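## Task

With the wooden die resting loose on the upturned palm, reorient it using this hand alone until its two-pip face points up; its spin about the vertical is irrelevant, and the reference picture shows just one acceptable resting pose. The task fails if the die contacts anything other than the hand (the wrist camera, its post and the arm's final link count as hand) or leaves it. To finish, let it rest still on the palm or fingers, clear of the wrist, camera and post, with the palm pointing straight up and no hand motor showing moving, overload or building toward a shutdown (motors dead from the start are exempt), then declare completion. The hand is then opened, and the two-pip face must still be on top with the die lying on the open hand.

## Robot and tools

Robot: one UR7e arm (six joints) carrying a 16-motor right hand shaped like a LEAP Hand: index, middle and ring fingers plus a thumb. There is only one arm, so every command is a single row.

Frames. Result poses use the scene frame: origin on the table top below the arm base, +z up, +y to the left when facing along +x; positions in metres, orientation as quaternion wxyz. Commands use the hand point's own axes. The hand point sits in front of the palm where thumb tip meets index and middle tips. Its +z runs along straightened fingers toward the tips, +x crosses the palm away from the thumb, +y leaves the palm face (the face itself is at y = -0.062 m). Palm up therefore means hand +y points to scene +z. Finger knuckles are at z = -0.017 m, fingertips 0.139 m beyond; bending fingers moves tips toward +y. Fingertips have grippy rubber caps; the rest of the hand is slippery. A rigid mast stands at the wrist on the palm side (x +0.05 to +0.10, z -0.16 to -0.11, reaching y = +0.06); the die must not end up touching it or the wrist camera.

Row layout (one flat list of 24 numbers, each in [-1, 1]): dx, dy, dz, rx, ry, rz, then sixteen hand goals in this order: index_mcp, index_abd, index_pip, index_dip, middle_mcp, middle_abd, middle_pip, middle_dip, ring_mcp, ring_abd, ring_pip, ring_dip, thumb_cmc, thumb_axl, thumb_mcp, thumb_ipl, then current_limit, speed. The first six are an offset, not a pose: a displacement of the hand point from its measured pose when the action began, expressed in the hand point axes; 1.0 equals 0.6 m of travel or 180 degrees; rx, ry, rz form one rotation vector. Every row in an action is measured from that same starting pose. The sixteen hand numbers are absolute goal angles, scaled linearly between each hinge's two stops. Brackets give degrees at +1, at -1, and the value where the joint is straight: finger _mcp flexes toward palm (+128, -18; -0.75); _abd swings the finger sideways away from the thumb (+60, -60; +0.00); _pip (+108, -29; -0.58); _dip (+117, -21; -0.70). thumb_cmc brings the thumb from beside the palm to in front of it (+120, -20; -0.71); thumb_axl rolls it along its length (+140, -27; -0.68); thumb_mcp (+109, -69; -0.23) and thumb_ipl (+108, -77; -0.17) flex it, toward +z when axl is straight, or along the cmc swing direction when axl is near +0.40. current_limit maps -1..+1 to 0..550 mA (floor 11 mA) for all motors and also caps hinge speed; very low values may not lift a finger. speed sets goal travel at (speed+1)/2 of 5.9 rad/s. Both persist; they start at +0.4 and -0.6.

Tools. execute_actions(actions): a list of actions, each up to 15 rows, one row per 1/30 s control step; a shorter action repeats its final row to fill 15 steps. An empty list just returns state and images. move(target, speed, stop_force, blocking): target is one row as above, offset from the pose in the latest result showing one; the hand point follows a straight path, 0.5 to 10 s long, with speed 0.002 to 0.5 m/s (default 0.25; turning up to twice that in rad/s). stop_force (9 to 40 N, only after 0.2 s of scene time, not with blocking=false) ends the path when the wrist sensor feels that much extra push along the path; omit it when backing off a contact. The move line reports the ending (done, off_target, moving, held, fault, contact) and limits (paced = clipped, held = steps blocked). wait(seconds 0 to 10) lets time pass; stop brakes a running move; zoom_image(camera, region [x0,y0,x1,y1], max 504x504 px) enlarges part of cam_head_left, cam_head_right, cam_high, cam_low (896x504) or cam_wrist (504x504); show_instructions shows the goal picture; read_manual gives licence text; finished_scene(scene) ends scene 1 or 2 for good.

Motion notes. Each step the commanded pose is clipped to 100 mm and 16 degrees from the measured one; position wins over orientation. Arm motion lags about 0.17 s. The arm may tilt relative to the table.

Results also give hand_goal, hand_measured (same scale as goals), hand_current_ma (positive pushes toward -1), hand_state per motor (moving, goal, blocked, overload), wrist force/torque in the hand point axes (saturates near 50 N, noisy, offset up to ~4 N), and joint torques.

Avoid: any motor at 495 mA or more accumulates seconds; 5 s triggers a 10 s shutdown, so keep goals only slightly past contact. Contact torque at a joint's load limit (wrist joints 26.6 N m, others 142) or 150 N outside force stops the arm 10 s and discards the rest of the call; hand commands sent then are lost. Motors overheating at 85 C brake the arm. Avoid fast hits, drops, and letting the die fall or touch the table or anything but the hand.

Each tool is called after ">>>" as name(argument=value, ...), one argument or row to a line, values as JSON.

Reference images:

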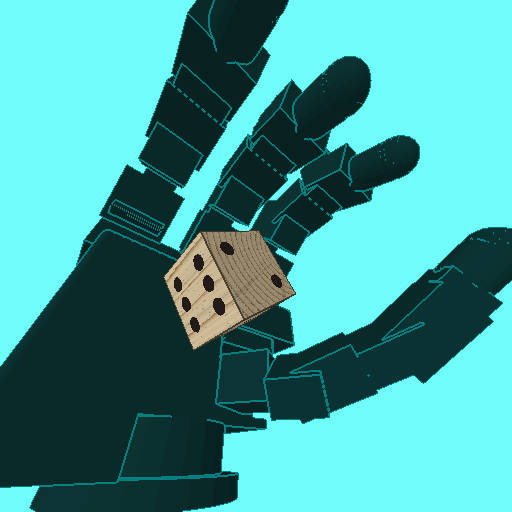

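## Session

>>> execute_actions(
  actions=[],
)

Scene clock: 0.00 s.
end_effector_position=(+0.5993, +0.0785, +0.5162) hand_goal=(-0.046, +0.000, +0.008, -0.280, -0.046, +0.000, +0.008, -0.280, -0.046, +0.000, +0.008, -0.280, +0.104, -0.266, -0.032, +0.018) hand_measured=(-0.062, +0.000, +0.006, -0.282, -0.060, +0.000, +0.006, -0.282, -0.060, +0.000, +0.006, -0.282, +0.092, -0.270, -0.034, +0.016) hand_current_ma=(-80, +0, -12, -13, -77, +0, -12, -12, -80, +0, -13, -13, -62, -25, -12, -11) hand_state=(goal, goal, goal, goal, goal, goal, goal, goal, goal, goal, goal, goal, goal, goal, goal, goal) hand_current_limit=0.40 hand_speed=-0.60 end_effector_quat_wxyz=(+0.509, +0.447, +0.525, +0.515) end_effector_velocity=(-0.000, +0.001, -0.000) end_effector_angular_velocity=(-0.000, +0.001, +0.001)
Joint positions: [-0.18  -1.2    2.208 -4.193 -1.325 -0.058]
Joint velocities: [ 0.001  0.     0.001  0.     0.    -0.   ]
Joint torques (N m, as the arm reports them, + toward a larger angle): no reading
Motor temperatures (°C, as the motors report them): [21 21 22 28 31 28]
Wrist force (N, on the end effector, along its own x y z axes, offset not removed): no reading
Wrist torque (N m, same axes, about the end effector's origin, offset not removed): no reading
Hand target: +0.599, +0.078, +0.516; +0.509, +0.447, +0.525, +0.515

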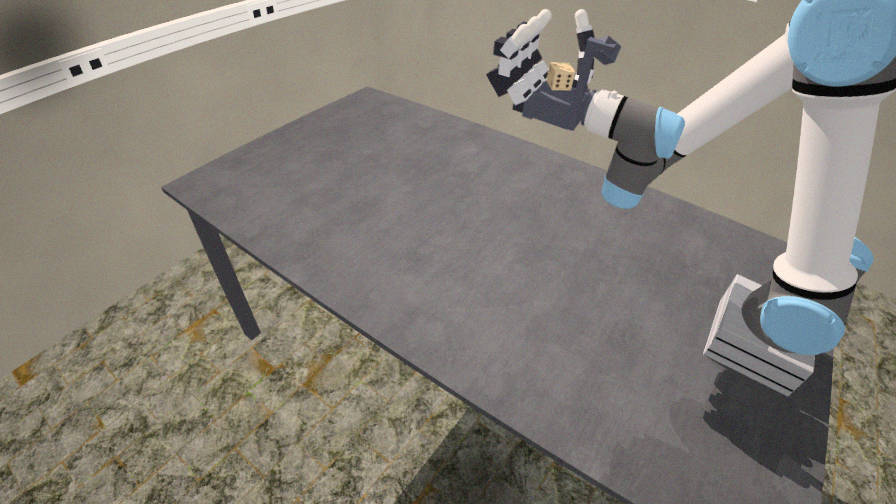

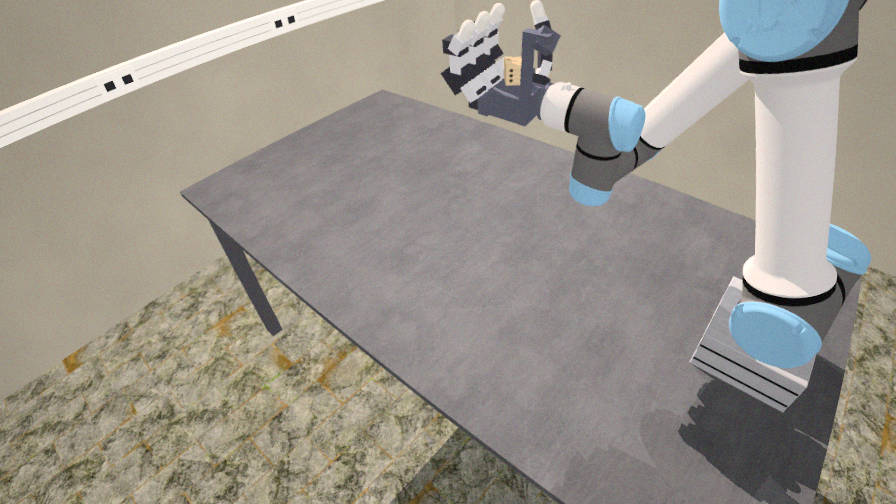

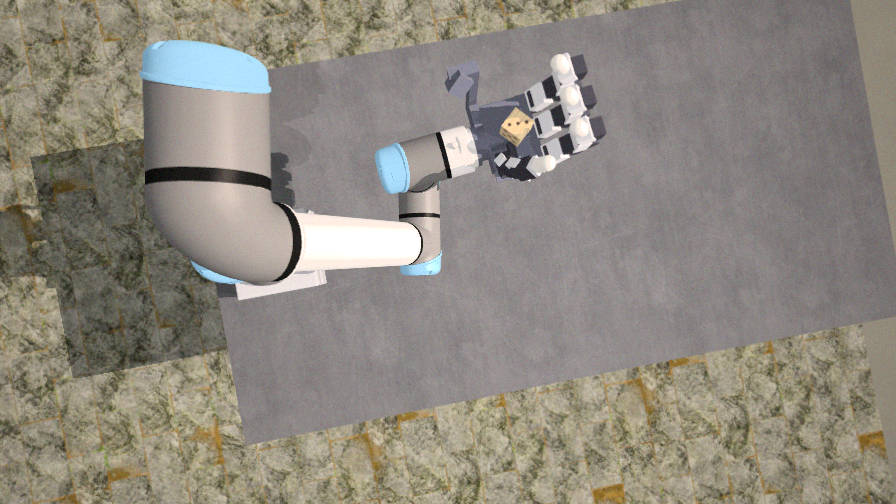

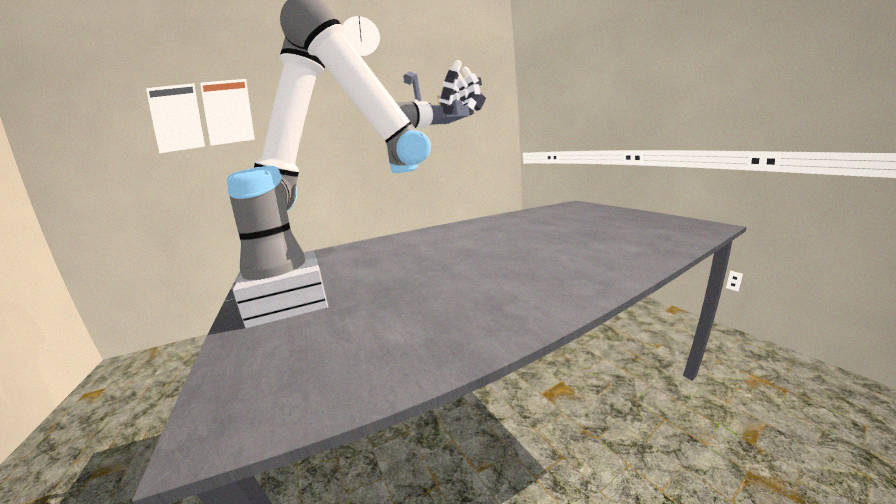

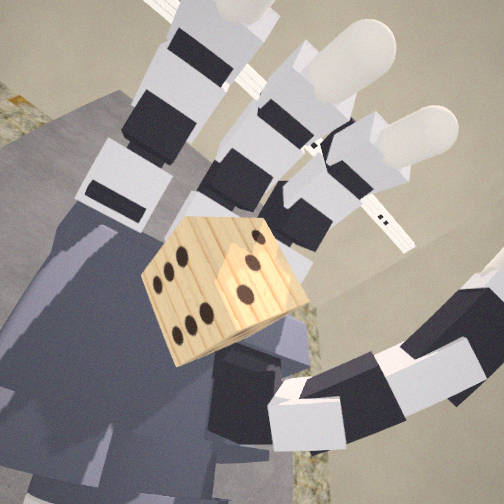

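>>> zoom_image(
  camera="cam_head_right",
  region=[430, 0, 630, 130],
)

>>> zoom_image(
  camera="cam_head_left",
  region=[470, 0, 670, 130],
)

>>> zoom_image(
  camera="cam_high",
  region=[430, 40, 630, 200],
)

Region (430, 0, 630, 130) of cam_head_right's 896x504 image, scaled by 2.520, with more detail than that image has; it fills the top 328 rows of this view, and the rest is white.

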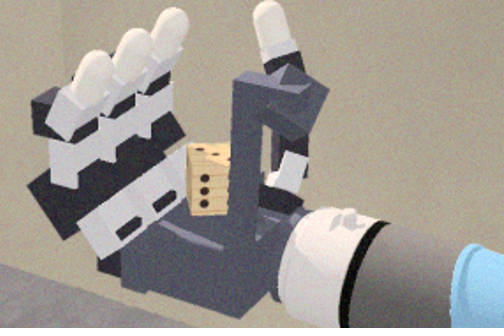

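Region (470, 0, 670, 130) of cam_head_left's 896x504 image, scaled by 2.520, with more detail than that image has; it fills the top 328 rows of this view, and the rest is white.

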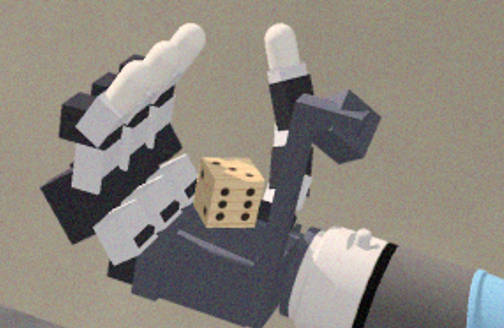

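Region (430, 40, 630, 200) of cam_high's 896x504 image, scaled by 2.520, with more detail than that image has; it fills the top 403 rows of this view, and the rest is white.

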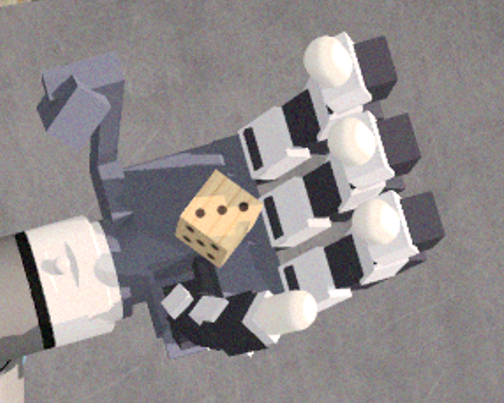

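>>> zoom_image(
  camera="cam_high",
  region=[485, 95, 555, 155],
)

>>> zoom_image(
  camera="cam_head_left",
  region=[530, 50, 600, 100],
)

Region (485, 95, 555, 155) of cam_high's 896x504 image, scaled by 7.200, with more detail than that image has; it fills the top 432 rows of this view, and the rest is white.

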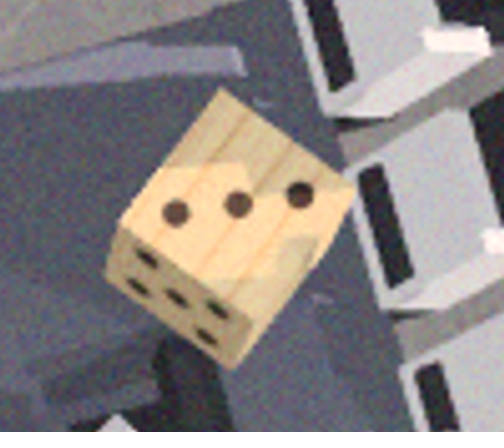

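Region (530, 50, 600, 100) of cam_head_left's 896x504 image, scaled by 7.200, with more detail than that image has; it fills the top 360 rows of this view, and the rest is white.

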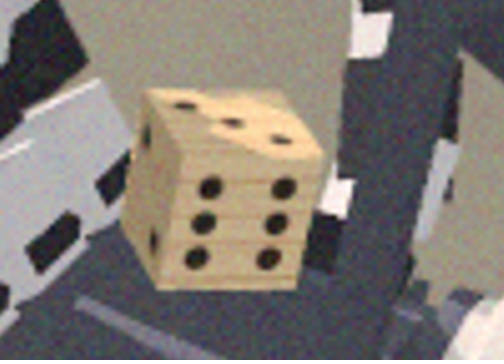

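>>> move(
  target=[0,0,0,0.13,0,0,-0.046,0,0.008,-0.28,-0.046,0,0.008,-0.28,-0.046,0,0.008,-0.28,0.104,-0.266,-0.032,0.018,0.4,-0.6],
  speed=0.1,
)

Scene clock: 15.67 s.
end_effector_position=(+0.5992, +0.0785, +0.5162) hand_goal=(-0.046, +0.000, +0.008, -0.280, -0.046, +0.000, +0.008, -0.280, -0.046, +0.000, +0.008, -0.280, +0.104, -0.266, -0.032, +0.018) hand_measured=(-0.062, +0.000, +0.006, -0.282, -0.060, +0.000, +0.006, -0.282, -0.060, +0.000, +0.006, -0.282, +0.092, -0.270, -0.032, +0.016) hand_current_ma=(-80, +0, -12, -13, -77, +0, -12, -12, -80, +0, -13, -13, -61, -25, -1, -9) hand_state=(goal, goal, goal, goal, goal, goal, goal, goal, goal, goal, goal, goal, goal, goal, goal, goal) hand_current_limit=0.40 hand_speed=-0.60 end_effector_quat_wxyz=(+0.407, +0.541, +0.619, +0.398) end_effector_velocity=(+0.000, +0.001, +0.000) end_effector_angular_velocity=(-0.000, +0.009, +0.000)
Joint positions: [-0.176 -1.555  2.268 -3.483 -1.372 -0.15 ]
Joint velocities: [ 0.001 -0.006 -0.002  0.017 -0.002 -0.001]
Joint torques (N m, as the arm reports them, + toward a larger angle): [  6.71 -26.96 -27.51  -1.74  -2.08  -2.2 ]
Motor temperatures (°C, as the motors report them): [21 21 22 28 31 28]
Wrist force (N, on the end effector, along its own x y z axes, offset not removed): [-2.5 0.5 0.9]
Wrist torque (N m, same axes, about the end effector's origin, offset not removed): [-0.23 0.25 -0.24]
Hand target: +0.599, +0.079, +0.516; +0.407, +0.541, +0.619, +0.398
Off the commanded pose: 0.000 m, 0 deg.
move: done

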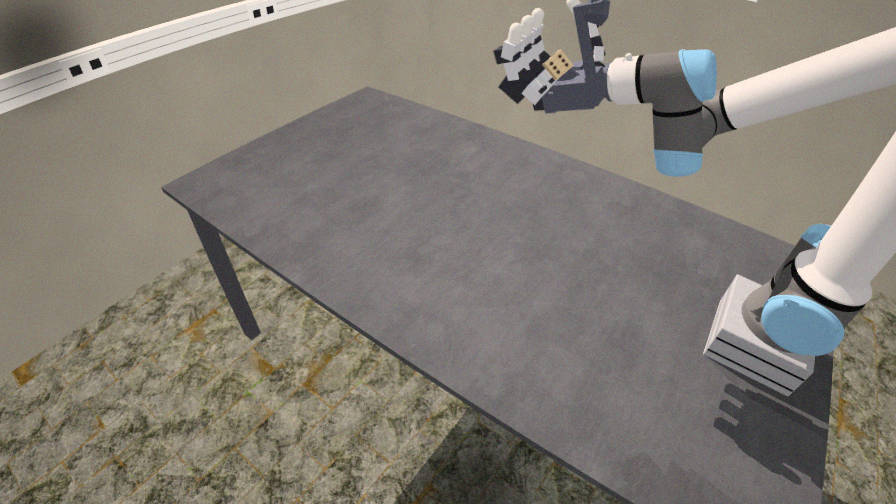

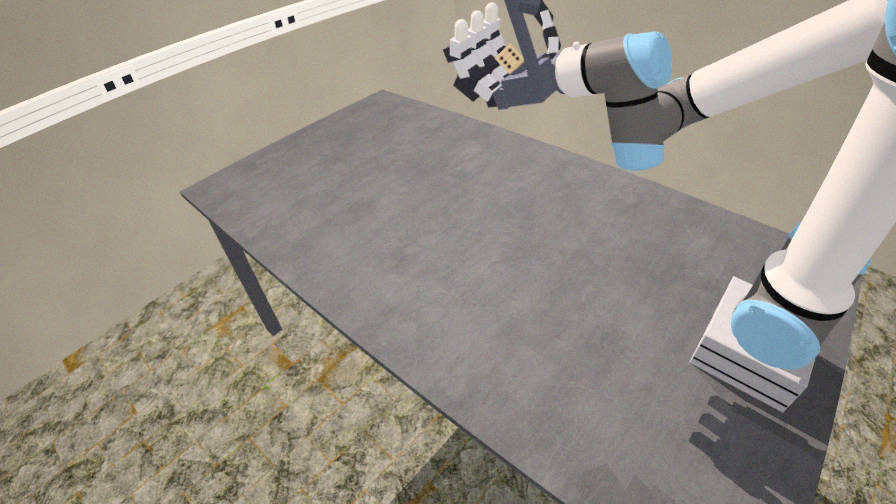

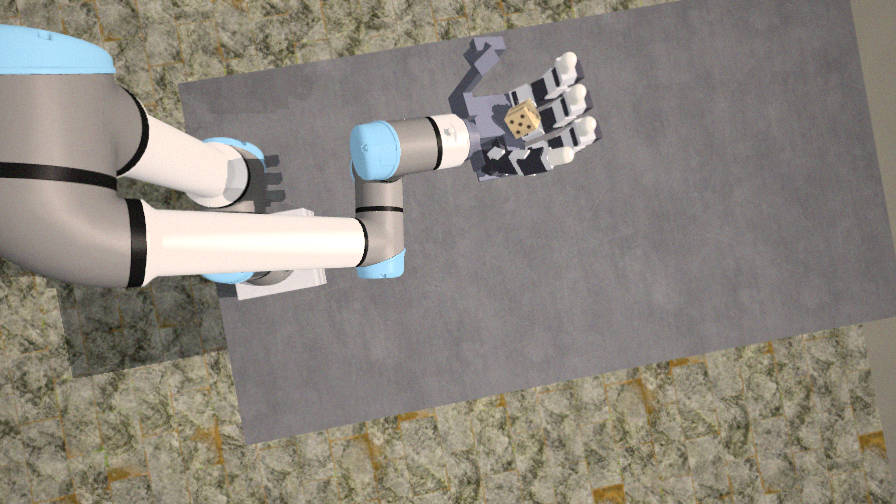

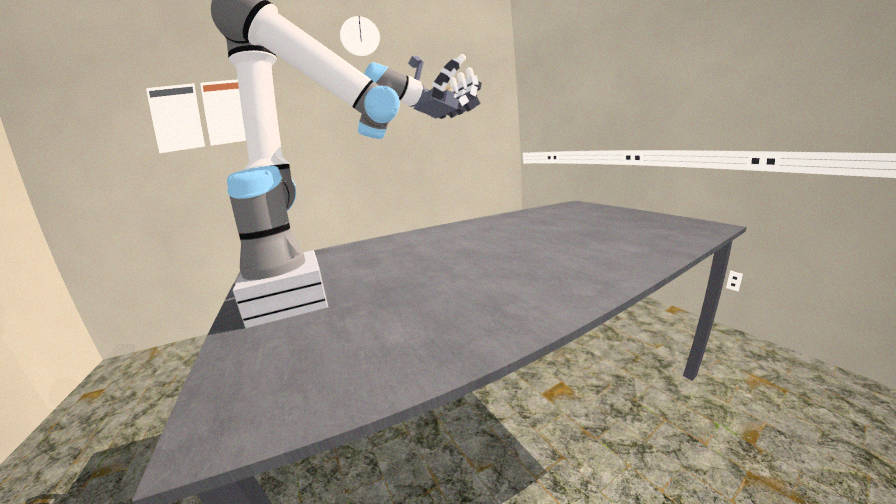

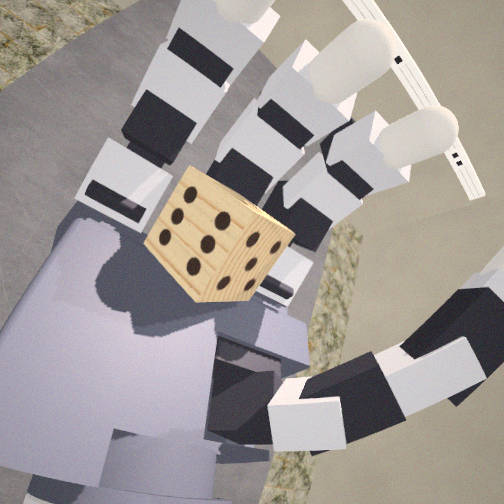

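>>> move(
  target=[0,0,0,-0.13,0,0,-0.046,0,0.008,-0.28,-0.046,0,0.008,-0.28,-0.046,0,0.008,-0.28,0.104,-0.266,-0.032,0.018,0.4,-0.6],
  speed=0.05,
)

>>> zoom_image(
  camera="cam_high",
  region=[430, 40, 630, 200],
)

>>> zoom_image(
  camera="cam_head_left",
  region=[470, 0, 670, 130],
)

Scene clock: 23.77 s.
end_effector_position=(+0.5992, +0.0785, +0.5162) hand_goal=(-0.046, +0.000, +0.008, -0.280, -0.046, +0.000, +0.008, -0.280, -0.046, +0.000, +0.008, -0.280, +0.104, -0.266, -0.032, +0.018) hand_measured=(-0.062, +0.000, +0.006, -0.282, -0.060, +0.000, +0.006, -0.282, -0.060, +0.000, +0.006, -0.282, +0.092, -0.270, -0.032, +0.016) hand_current_ma=(-80, +0, -12, -13, -77, +0, -12, -12, -80, +0, -13, -13, -60, -25, +0, -8) hand_state=(goal, goal, goal, goal, goal, goal, goal, goal, goal, goal, goal, goal, goal, goal, goal, goal) hand_current_limit=0.40 hand_speed=-0.60 end_effector_quat_wxyz=(+0.509, +0.448, +0.525, +0.515) end_effector_velocity=(+0.000, +0.000, +0.000) end_effector_angular_velocity=(+0.001, -0.011, +0.002)
Joint positions: [-0.18  -1.2    2.208 -4.193 -1.325 -0.058]
Joint velocities: [ 0.001  0.01  -0.005 -0.016  0.001  0.003]
Joint torques (N m, as the arm reports them, + toward a larger angle): [  7.07 -22.43 -19.49  -3.42   1.64   2.3 ]
Motor temperatures (°C, as the motors report them): [21 21 22 28 31 28]
Wrist force (N, on the end effector, along its own x y z axes, offset not removed): [0.3 -1.1 -0.2]
Wrist torque (N m, same axes, about the end effector's origin, offset not removed): [-0.43 -0.18 -0.23]
Hand target: +0.599, +0.078, +0.516; +0.509, +0.447, +0.525, +0.515
Off the commanded pose: 0.000 m, 0 deg.
move: done

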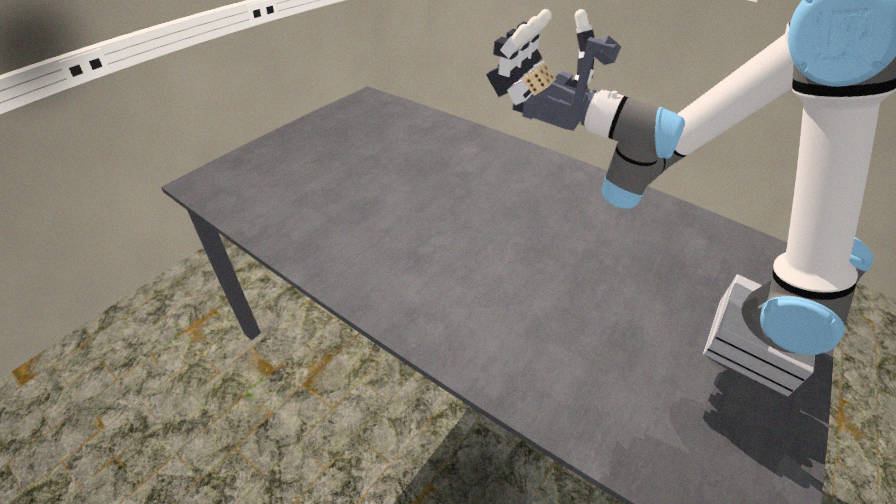

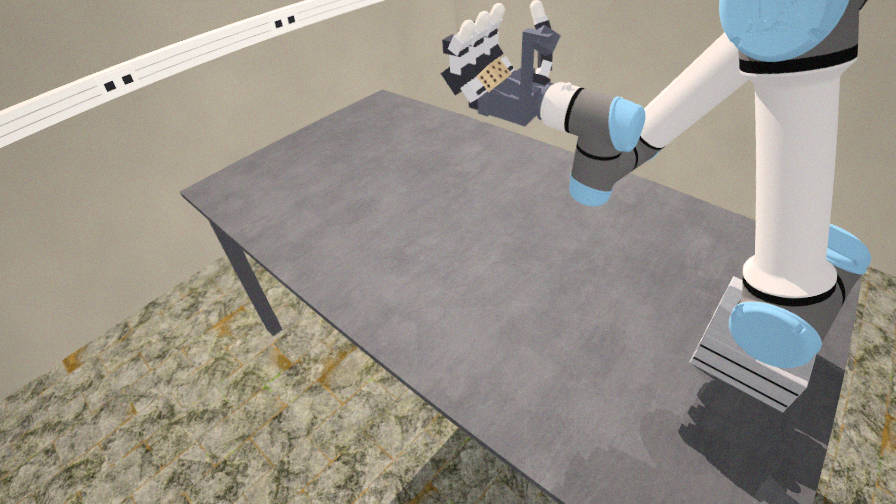

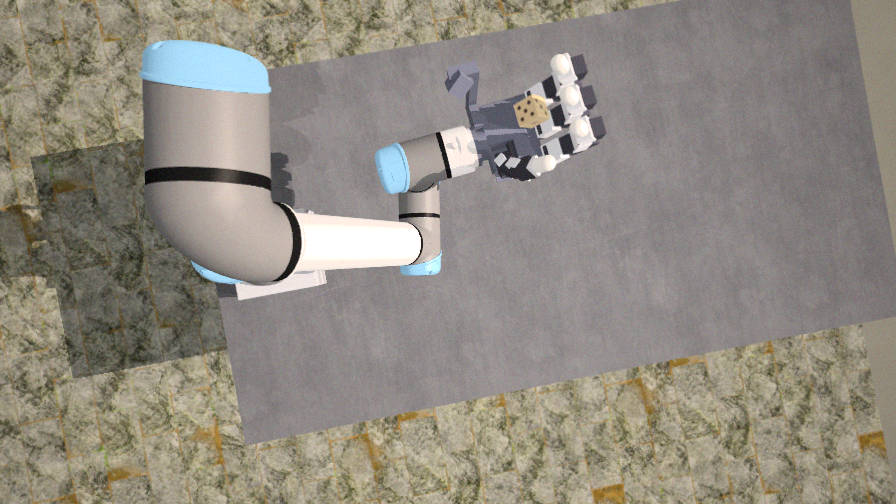

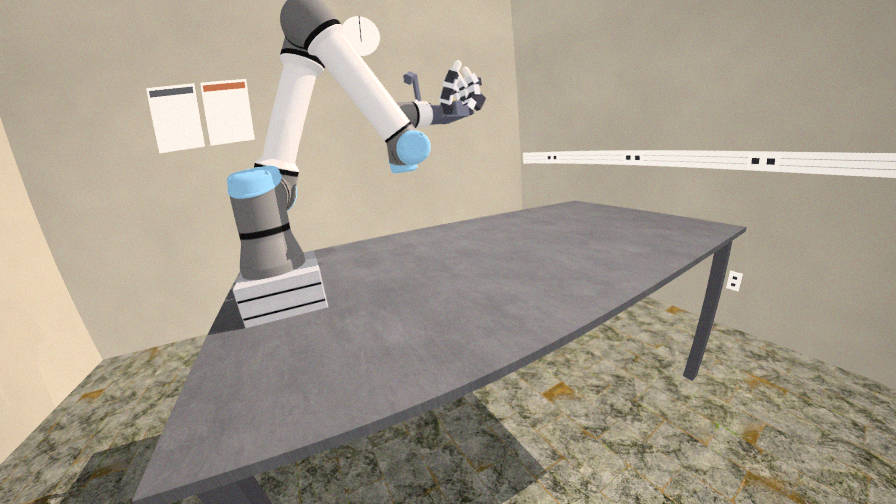

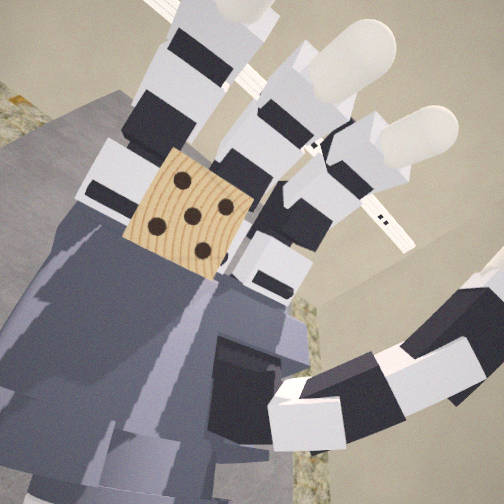

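Region (430, 40, 630, 200) of cam_high's 896x504 image, scaled by 2.520, with more detail than that image has; it fills the top 403 rows of this view, and the rest is white.

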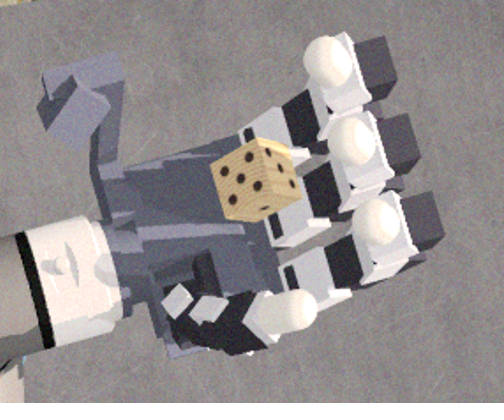

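Region (470, 0, 670, 130) of cam_head_left's 896x504 image, scaled by 2.520, with more detail than that image has; it fills the top 328 rows of this view, and the rest is white.

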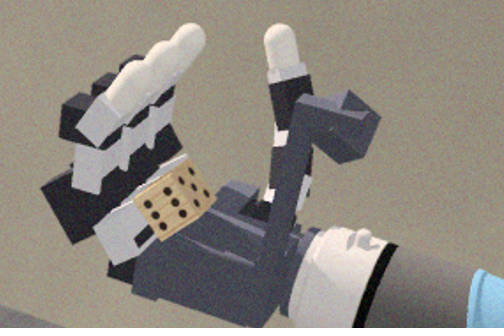

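>>> move(
  target=[0,0,0,0,0,0,0.5,0,0.008,-0.28,0.5,0,0.008,-0.28,0.5,0,0.008,-0.28,0.104,-0.266,-0.032,0.018,0.4,-0.8],
)

>>> move(
  target=[0,0,0,0,0,0,-0.75,0,-0.5,-0.4,-0.75,0,-0.5,-0.4,-0.75,0,-0.5,-0.4,0.104,-0.266,-0.032,0.018,0.4,-0.7],
)

>>> zoom_image(
  camera="cam_high",
  region=[430, 40, 680, 200],
)

>>> zoom_image(
  camera="cam_head_left",
  region=[470, 0, 670, 130],
)

Scene clock: 31.43 s.
end_effector_position=(+0.5992, +0.0785, +0.5162) hand_goal=(+0.500, +0.000, +0.008, -0.280, +0.500, +0.000, +0.008, -0.280, +0.500, +0.000, +0.008, -0.280, +0.104, -0.266, -0.032, +0.018) hand_measured=(+0.500, +0.000, +0.008, -0.282, +0.130, -0.004, +0.006, -0.282, +0.140, +0.006, +0.006, -0.282, +0.092, -0.270, -0.032, +0.016) hand_current_ma=(-4, +0, -2, -12, -385, -16, -9, -12, -385, +29, -9, -12, -60, -25, +0, -8) hand_state=(goal, goal, goal, goal, blocked, goal, goal, goal, blocked, goal, goal, goal, goal, goal, goal, goal) hand_current_limit=0.40 hand_speed=-0.80 end_effector_quat_wxyz=(+0.509, +0.448, +0.525, +0.515) end_effector_velocity=(-0.000, -0.000, +0.000) end_effector_angular_velocity=(-0.000, -0.001, -0.001)
Joint positions: [-0.18  -1.2    2.208 -4.193 -1.325 -0.058]
Joint velocities: [ 0.    -0.     0.    -0.001 -0.002 -0.   ]
Joint torques (N m, as the arm reports them, + toward a larger angle): [ -0.57 -37.99  -6.44  -0.54   0.26  -2.19]
Motor temperatures (°C, as the motors report them): [21 21 22 28 31 28]
Wrist force (N, on the end effector, along its own x y z axes, offset not removed): [0.9 -1.9 1.1]
Wrist torque (N m, same axes, about the end effector's origin, offset not removed): [-0.57 -0.06 -0.02]
Hand target: +0.599, +0.078, +0.516; +0.509, +0.448, +0.525, +0.515
Off the commanded pose: 0.000 m, 0 deg.
move: done

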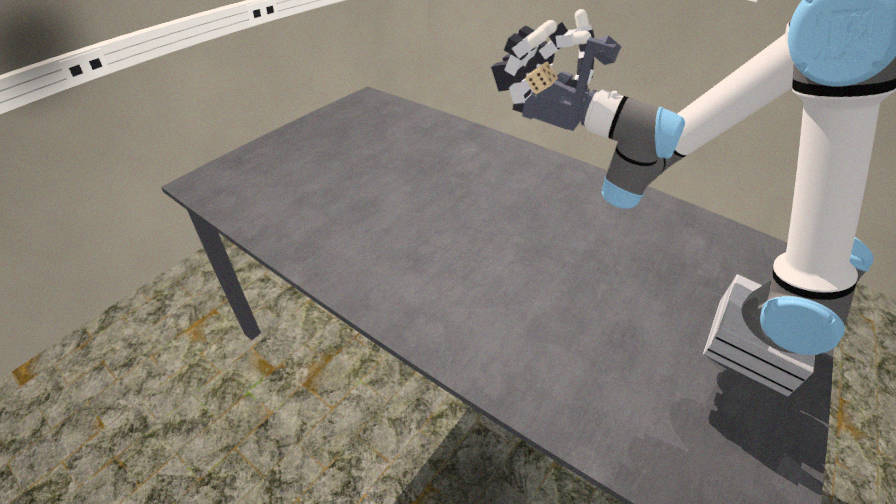

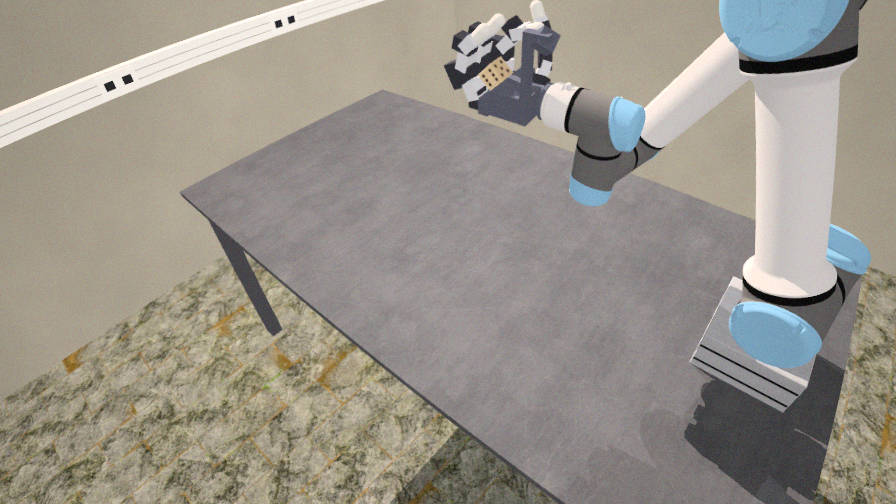

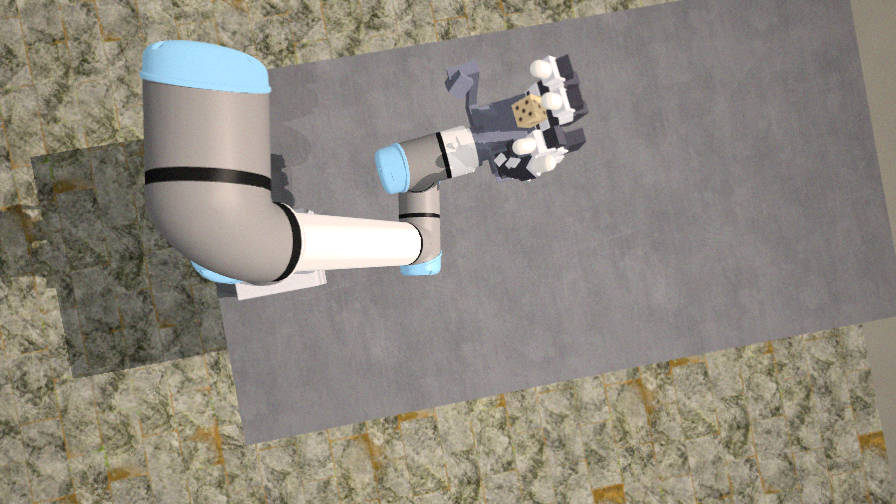

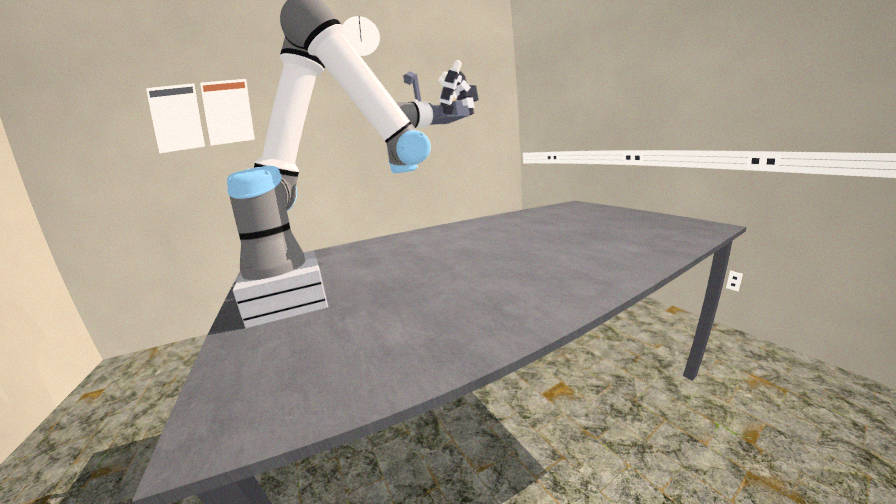

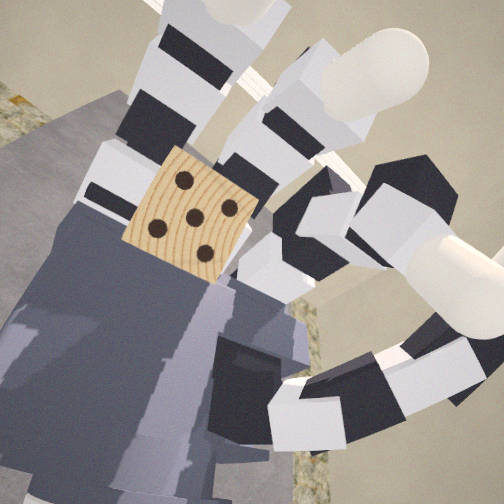

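Scene clock: 33.50 s.
end_effector_position=(+0.5992, +0.0785, +0.5162) hand_goal=(-0.750, +0.000, -0.500, -0.400, -0.750, +0.000, -0.500, -0.400, -0.750, +0.000, -0.500, -0.400, +0.104, -0.266, -0.032, +0.018) hand_measured=(-0.760, +0.000, -0.500, -0.398, -0.760, -0.002, -0.500, -0.398, -0.760, +0.004, -0.500, -0.398, +0.092, -0.270, -0.032, +0.016) hand_current_ma=(-56, +0, -4, +12, -53, -12, -4, +11, -55, +18, -4, +12, -60, -25, +0, -8) hand_state=(goal, goal, goal, goal, goal, goal, goal, goal, goal, goal, goal, goal, goal, goal, goal, goal) hand_current_limit=0.40 hand_speed=-0.70 end_effector_quat_wxyz=(+0.509, +0.448, +0.525, +0.515) end_effector_velocity=(-0.000, +0.001, +0.000) end_effector_angular_velocity=(-0.000, -0.001, +0.001)
Joint positions: [-0.18  -1.2    2.208 -4.193 -1.325 -0.058]
Joint velocities: [ 0.001  0.     0.    -0.002  0.    -0.   ]
Joint torques (N m, as the arm reports them, + toward a larger angle): [  0.54 -37.63  -6.91  -0.85   0.33  -2.06]
Motor temperatures (°C, as the motors report them): [21 21 22 28 31 28]
Wrist force (N, on the end effector, along its own x y z axes, offset not removed): [-0.8 -0.3 0.2]
Wrist torque (N m, same axes, about the end effector's origin, offset not removed): [-0.27 0.05 -0.12]
Hand target: +0.599, +0.079, +0.516; +0.509, +0.448, +0.525, +0.515
Off the commanded pose: 0.000 m, 0 deg.
move: done

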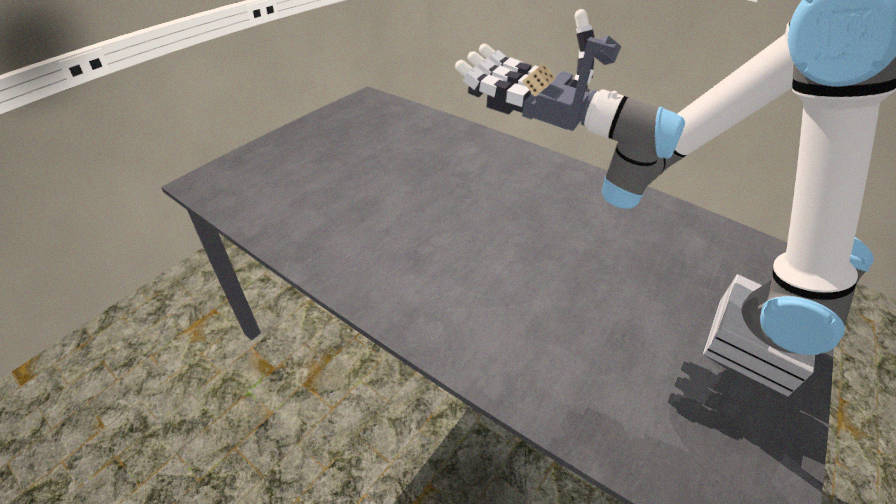

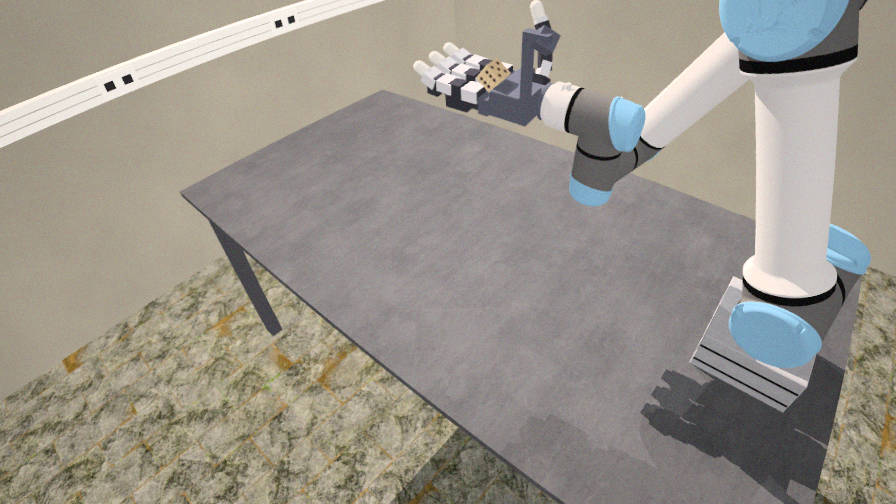

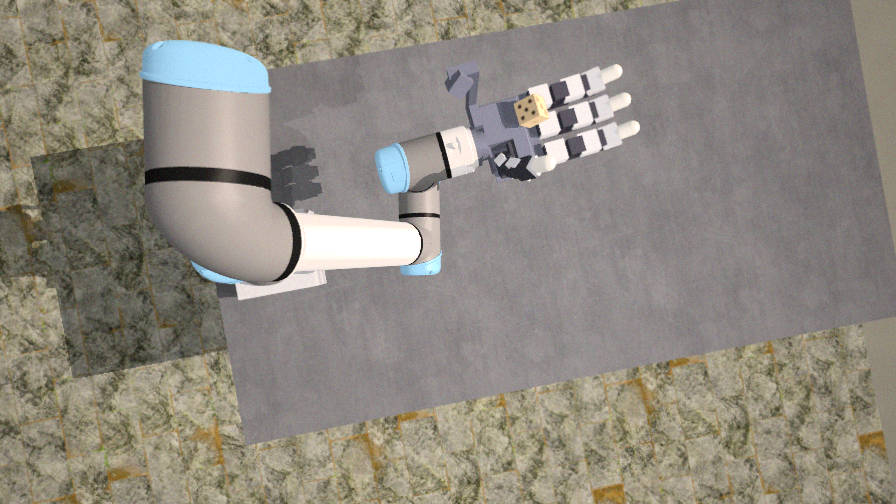

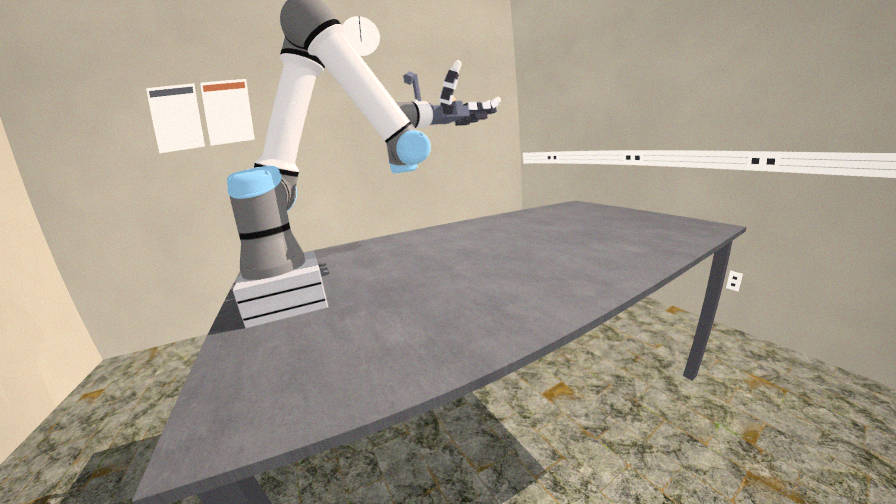

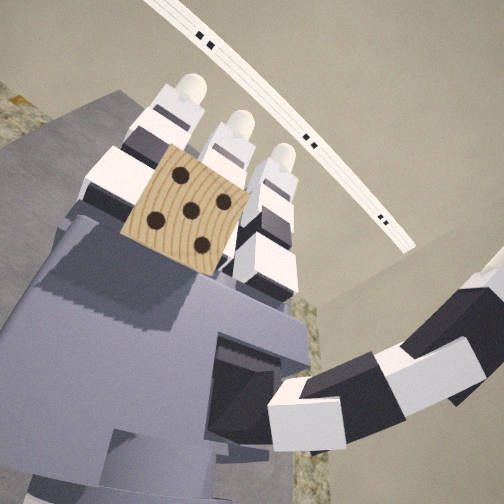

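Region (430, 40, 680, 200) of cam_high's 896x504 image, scaled by 2.016, with more detail than that image has; it fills the top 323 rows of this view, and the rest is white.

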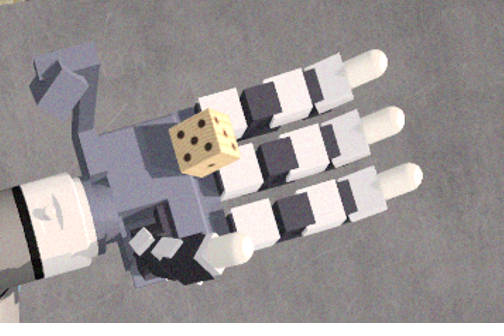

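Region (470, 0, 670, 130) of cam_head_left's 896x504 image, scaled by 2.520, with more detail than that image has; it fills the top 328 rows of this view, and the rest is white.

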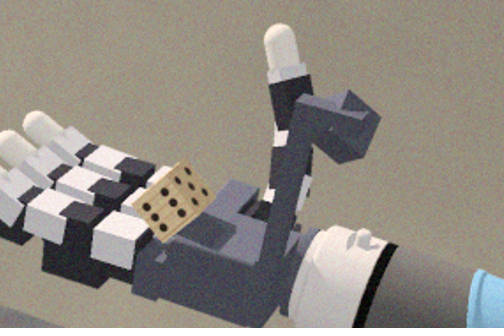

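>>> move(
  target=[0,0,0,-0.1,0,0,0.0,0,0.0,-0.28,0.0,0,0.0,-0.28,0.0,0,0.0,-0.28,0.3,-0.266,-0.032,0.018,0.4,-0.7],
  speed=0.08,
)

>>> zoom_image(
  camera="cam_high",
  region=[430, 40, 680, 200],
)

>>> zoom_image(
  camera="cam_head_left",
  region=[470, 20, 670, 150],
)

Scene clock: 50.33 s.
end_effector_position=(+0.5992, +0.0785, +0.5162) hand_goal=(+0.000, +0.000, +0.000, -0.280, +0.000, +0.000, +0.000, -0.280, +0.000, +0.000, +0.000, -0.280, +0.300, -0.266, -0.032, +0.018) hand_measured=(-0.008, +0.000, -0.002, -0.282, -0.006, -0.002, -0.002, -0.282, -0.008, +0.004, -0.002, -0.282, +0.294, -0.268, -0.032, +0.016) hand_current_ma=(-38, +0, -7, -12, -40, -12, -7, -11, -39, +17, -8, -12, -32, -15, +0, -8) hand_state=(goal, goal, goal, goal, goal, goal, goal, goal, goal, goal, goal, goal, goal, goal, goal, goal) hand_current_limit=0.40 hand_speed=-0.70 end_effector_quat_wxyz=(+0.572, +0.363, +0.438, +0.591) end_effector_velocity=(+0.000, -0.000, +0.000) end_effector_angular_velocity=(+0.001, -0.008, -0.000)
Joint positions: [-0.167 -0.959  2.017 -4.566 -1.332  0.018]
Joint velocities: [ 0.001  0.005 -0.007 -0.007 -0.002  0.002]
Joint torques (N m, as the arm reports them, + toward a larger angle): [  6.72 -32.03 -20.14  -2.53  -2.49   1.8 ]
Motor temperatures (°C, as the motors report them): [21 21 22 28 31 28]
Wrist force (N, on the end effector, along its own x y z axes, offset not removed): [0.1 -0.3 0.2]
Wrist torque (N m, same axes, about the end effector's origin, offset not removed): [-0.58 -0.11 -0.12]
Hand target: +0.599, +0.079, +0.516; +0.572, +0.363, +0.438, +0.591
Off the commanded pose: 0.000 m, 0 deg.
move: done

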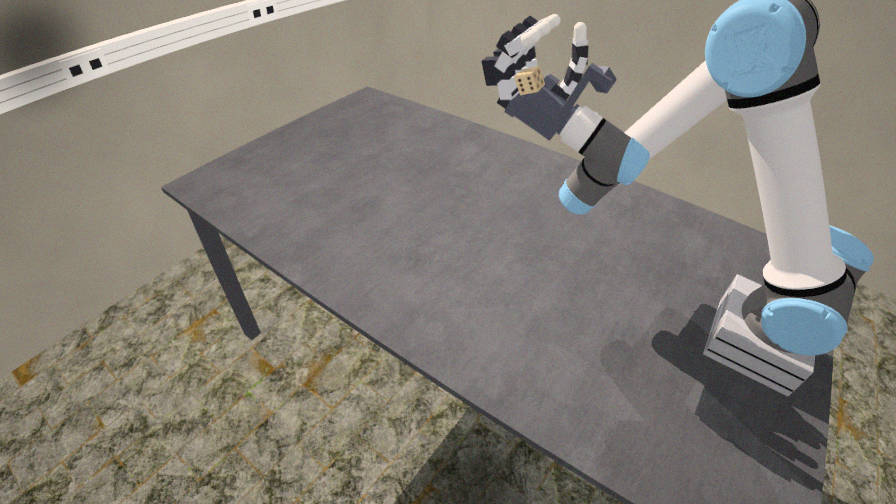

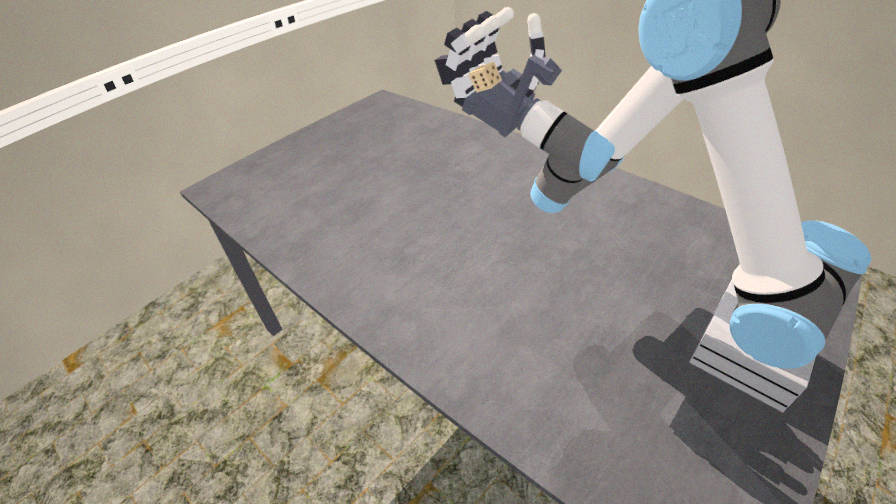

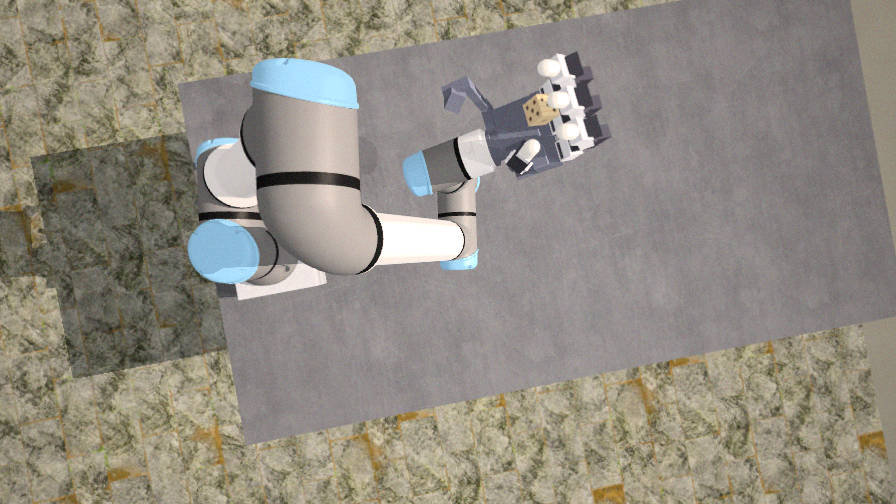

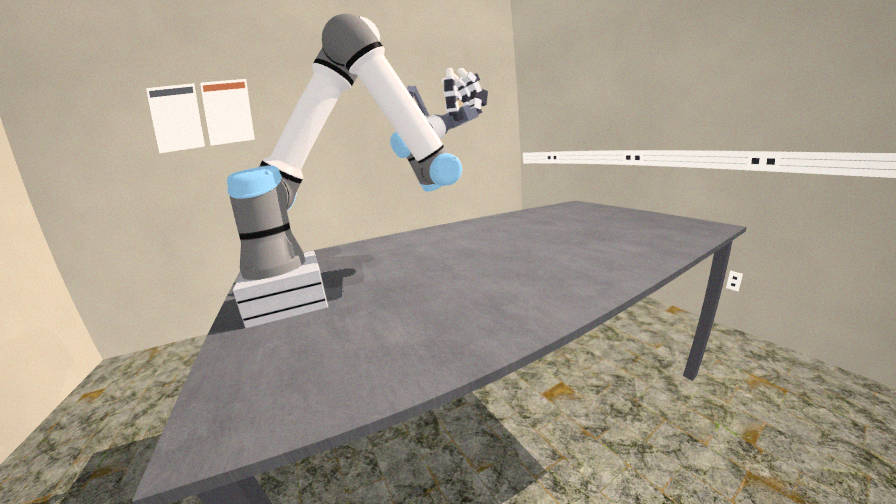

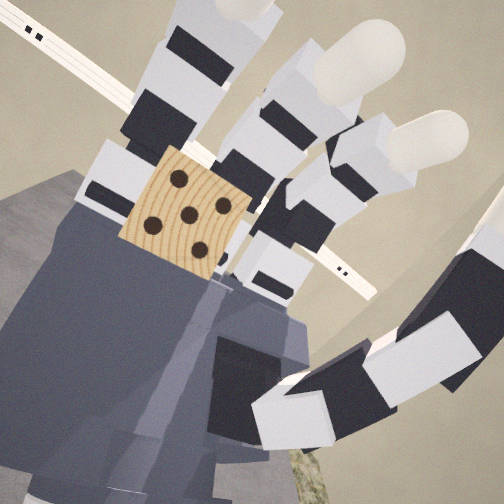

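Region (430, 40, 680, 200) of cam_high's 896x504 image, scaled by 2.016, with more detail than that image has; it fills the top 323 rows of this view, and the rest is white.

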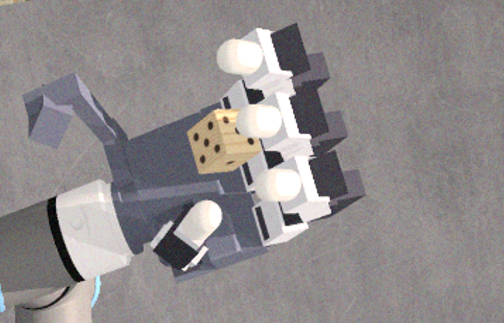

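Region (470, 20, 670, 150) of cam_head_left's 896x504 image, scaled by 2.520, with more detail than that image has; it fills the top 328 rows of this view, and the rest is white.

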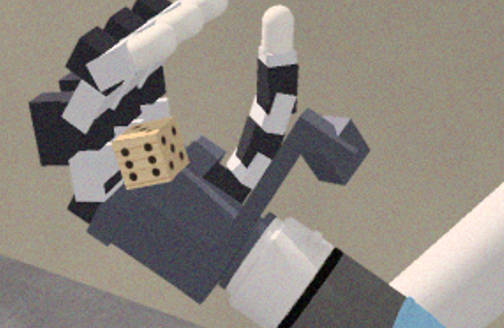

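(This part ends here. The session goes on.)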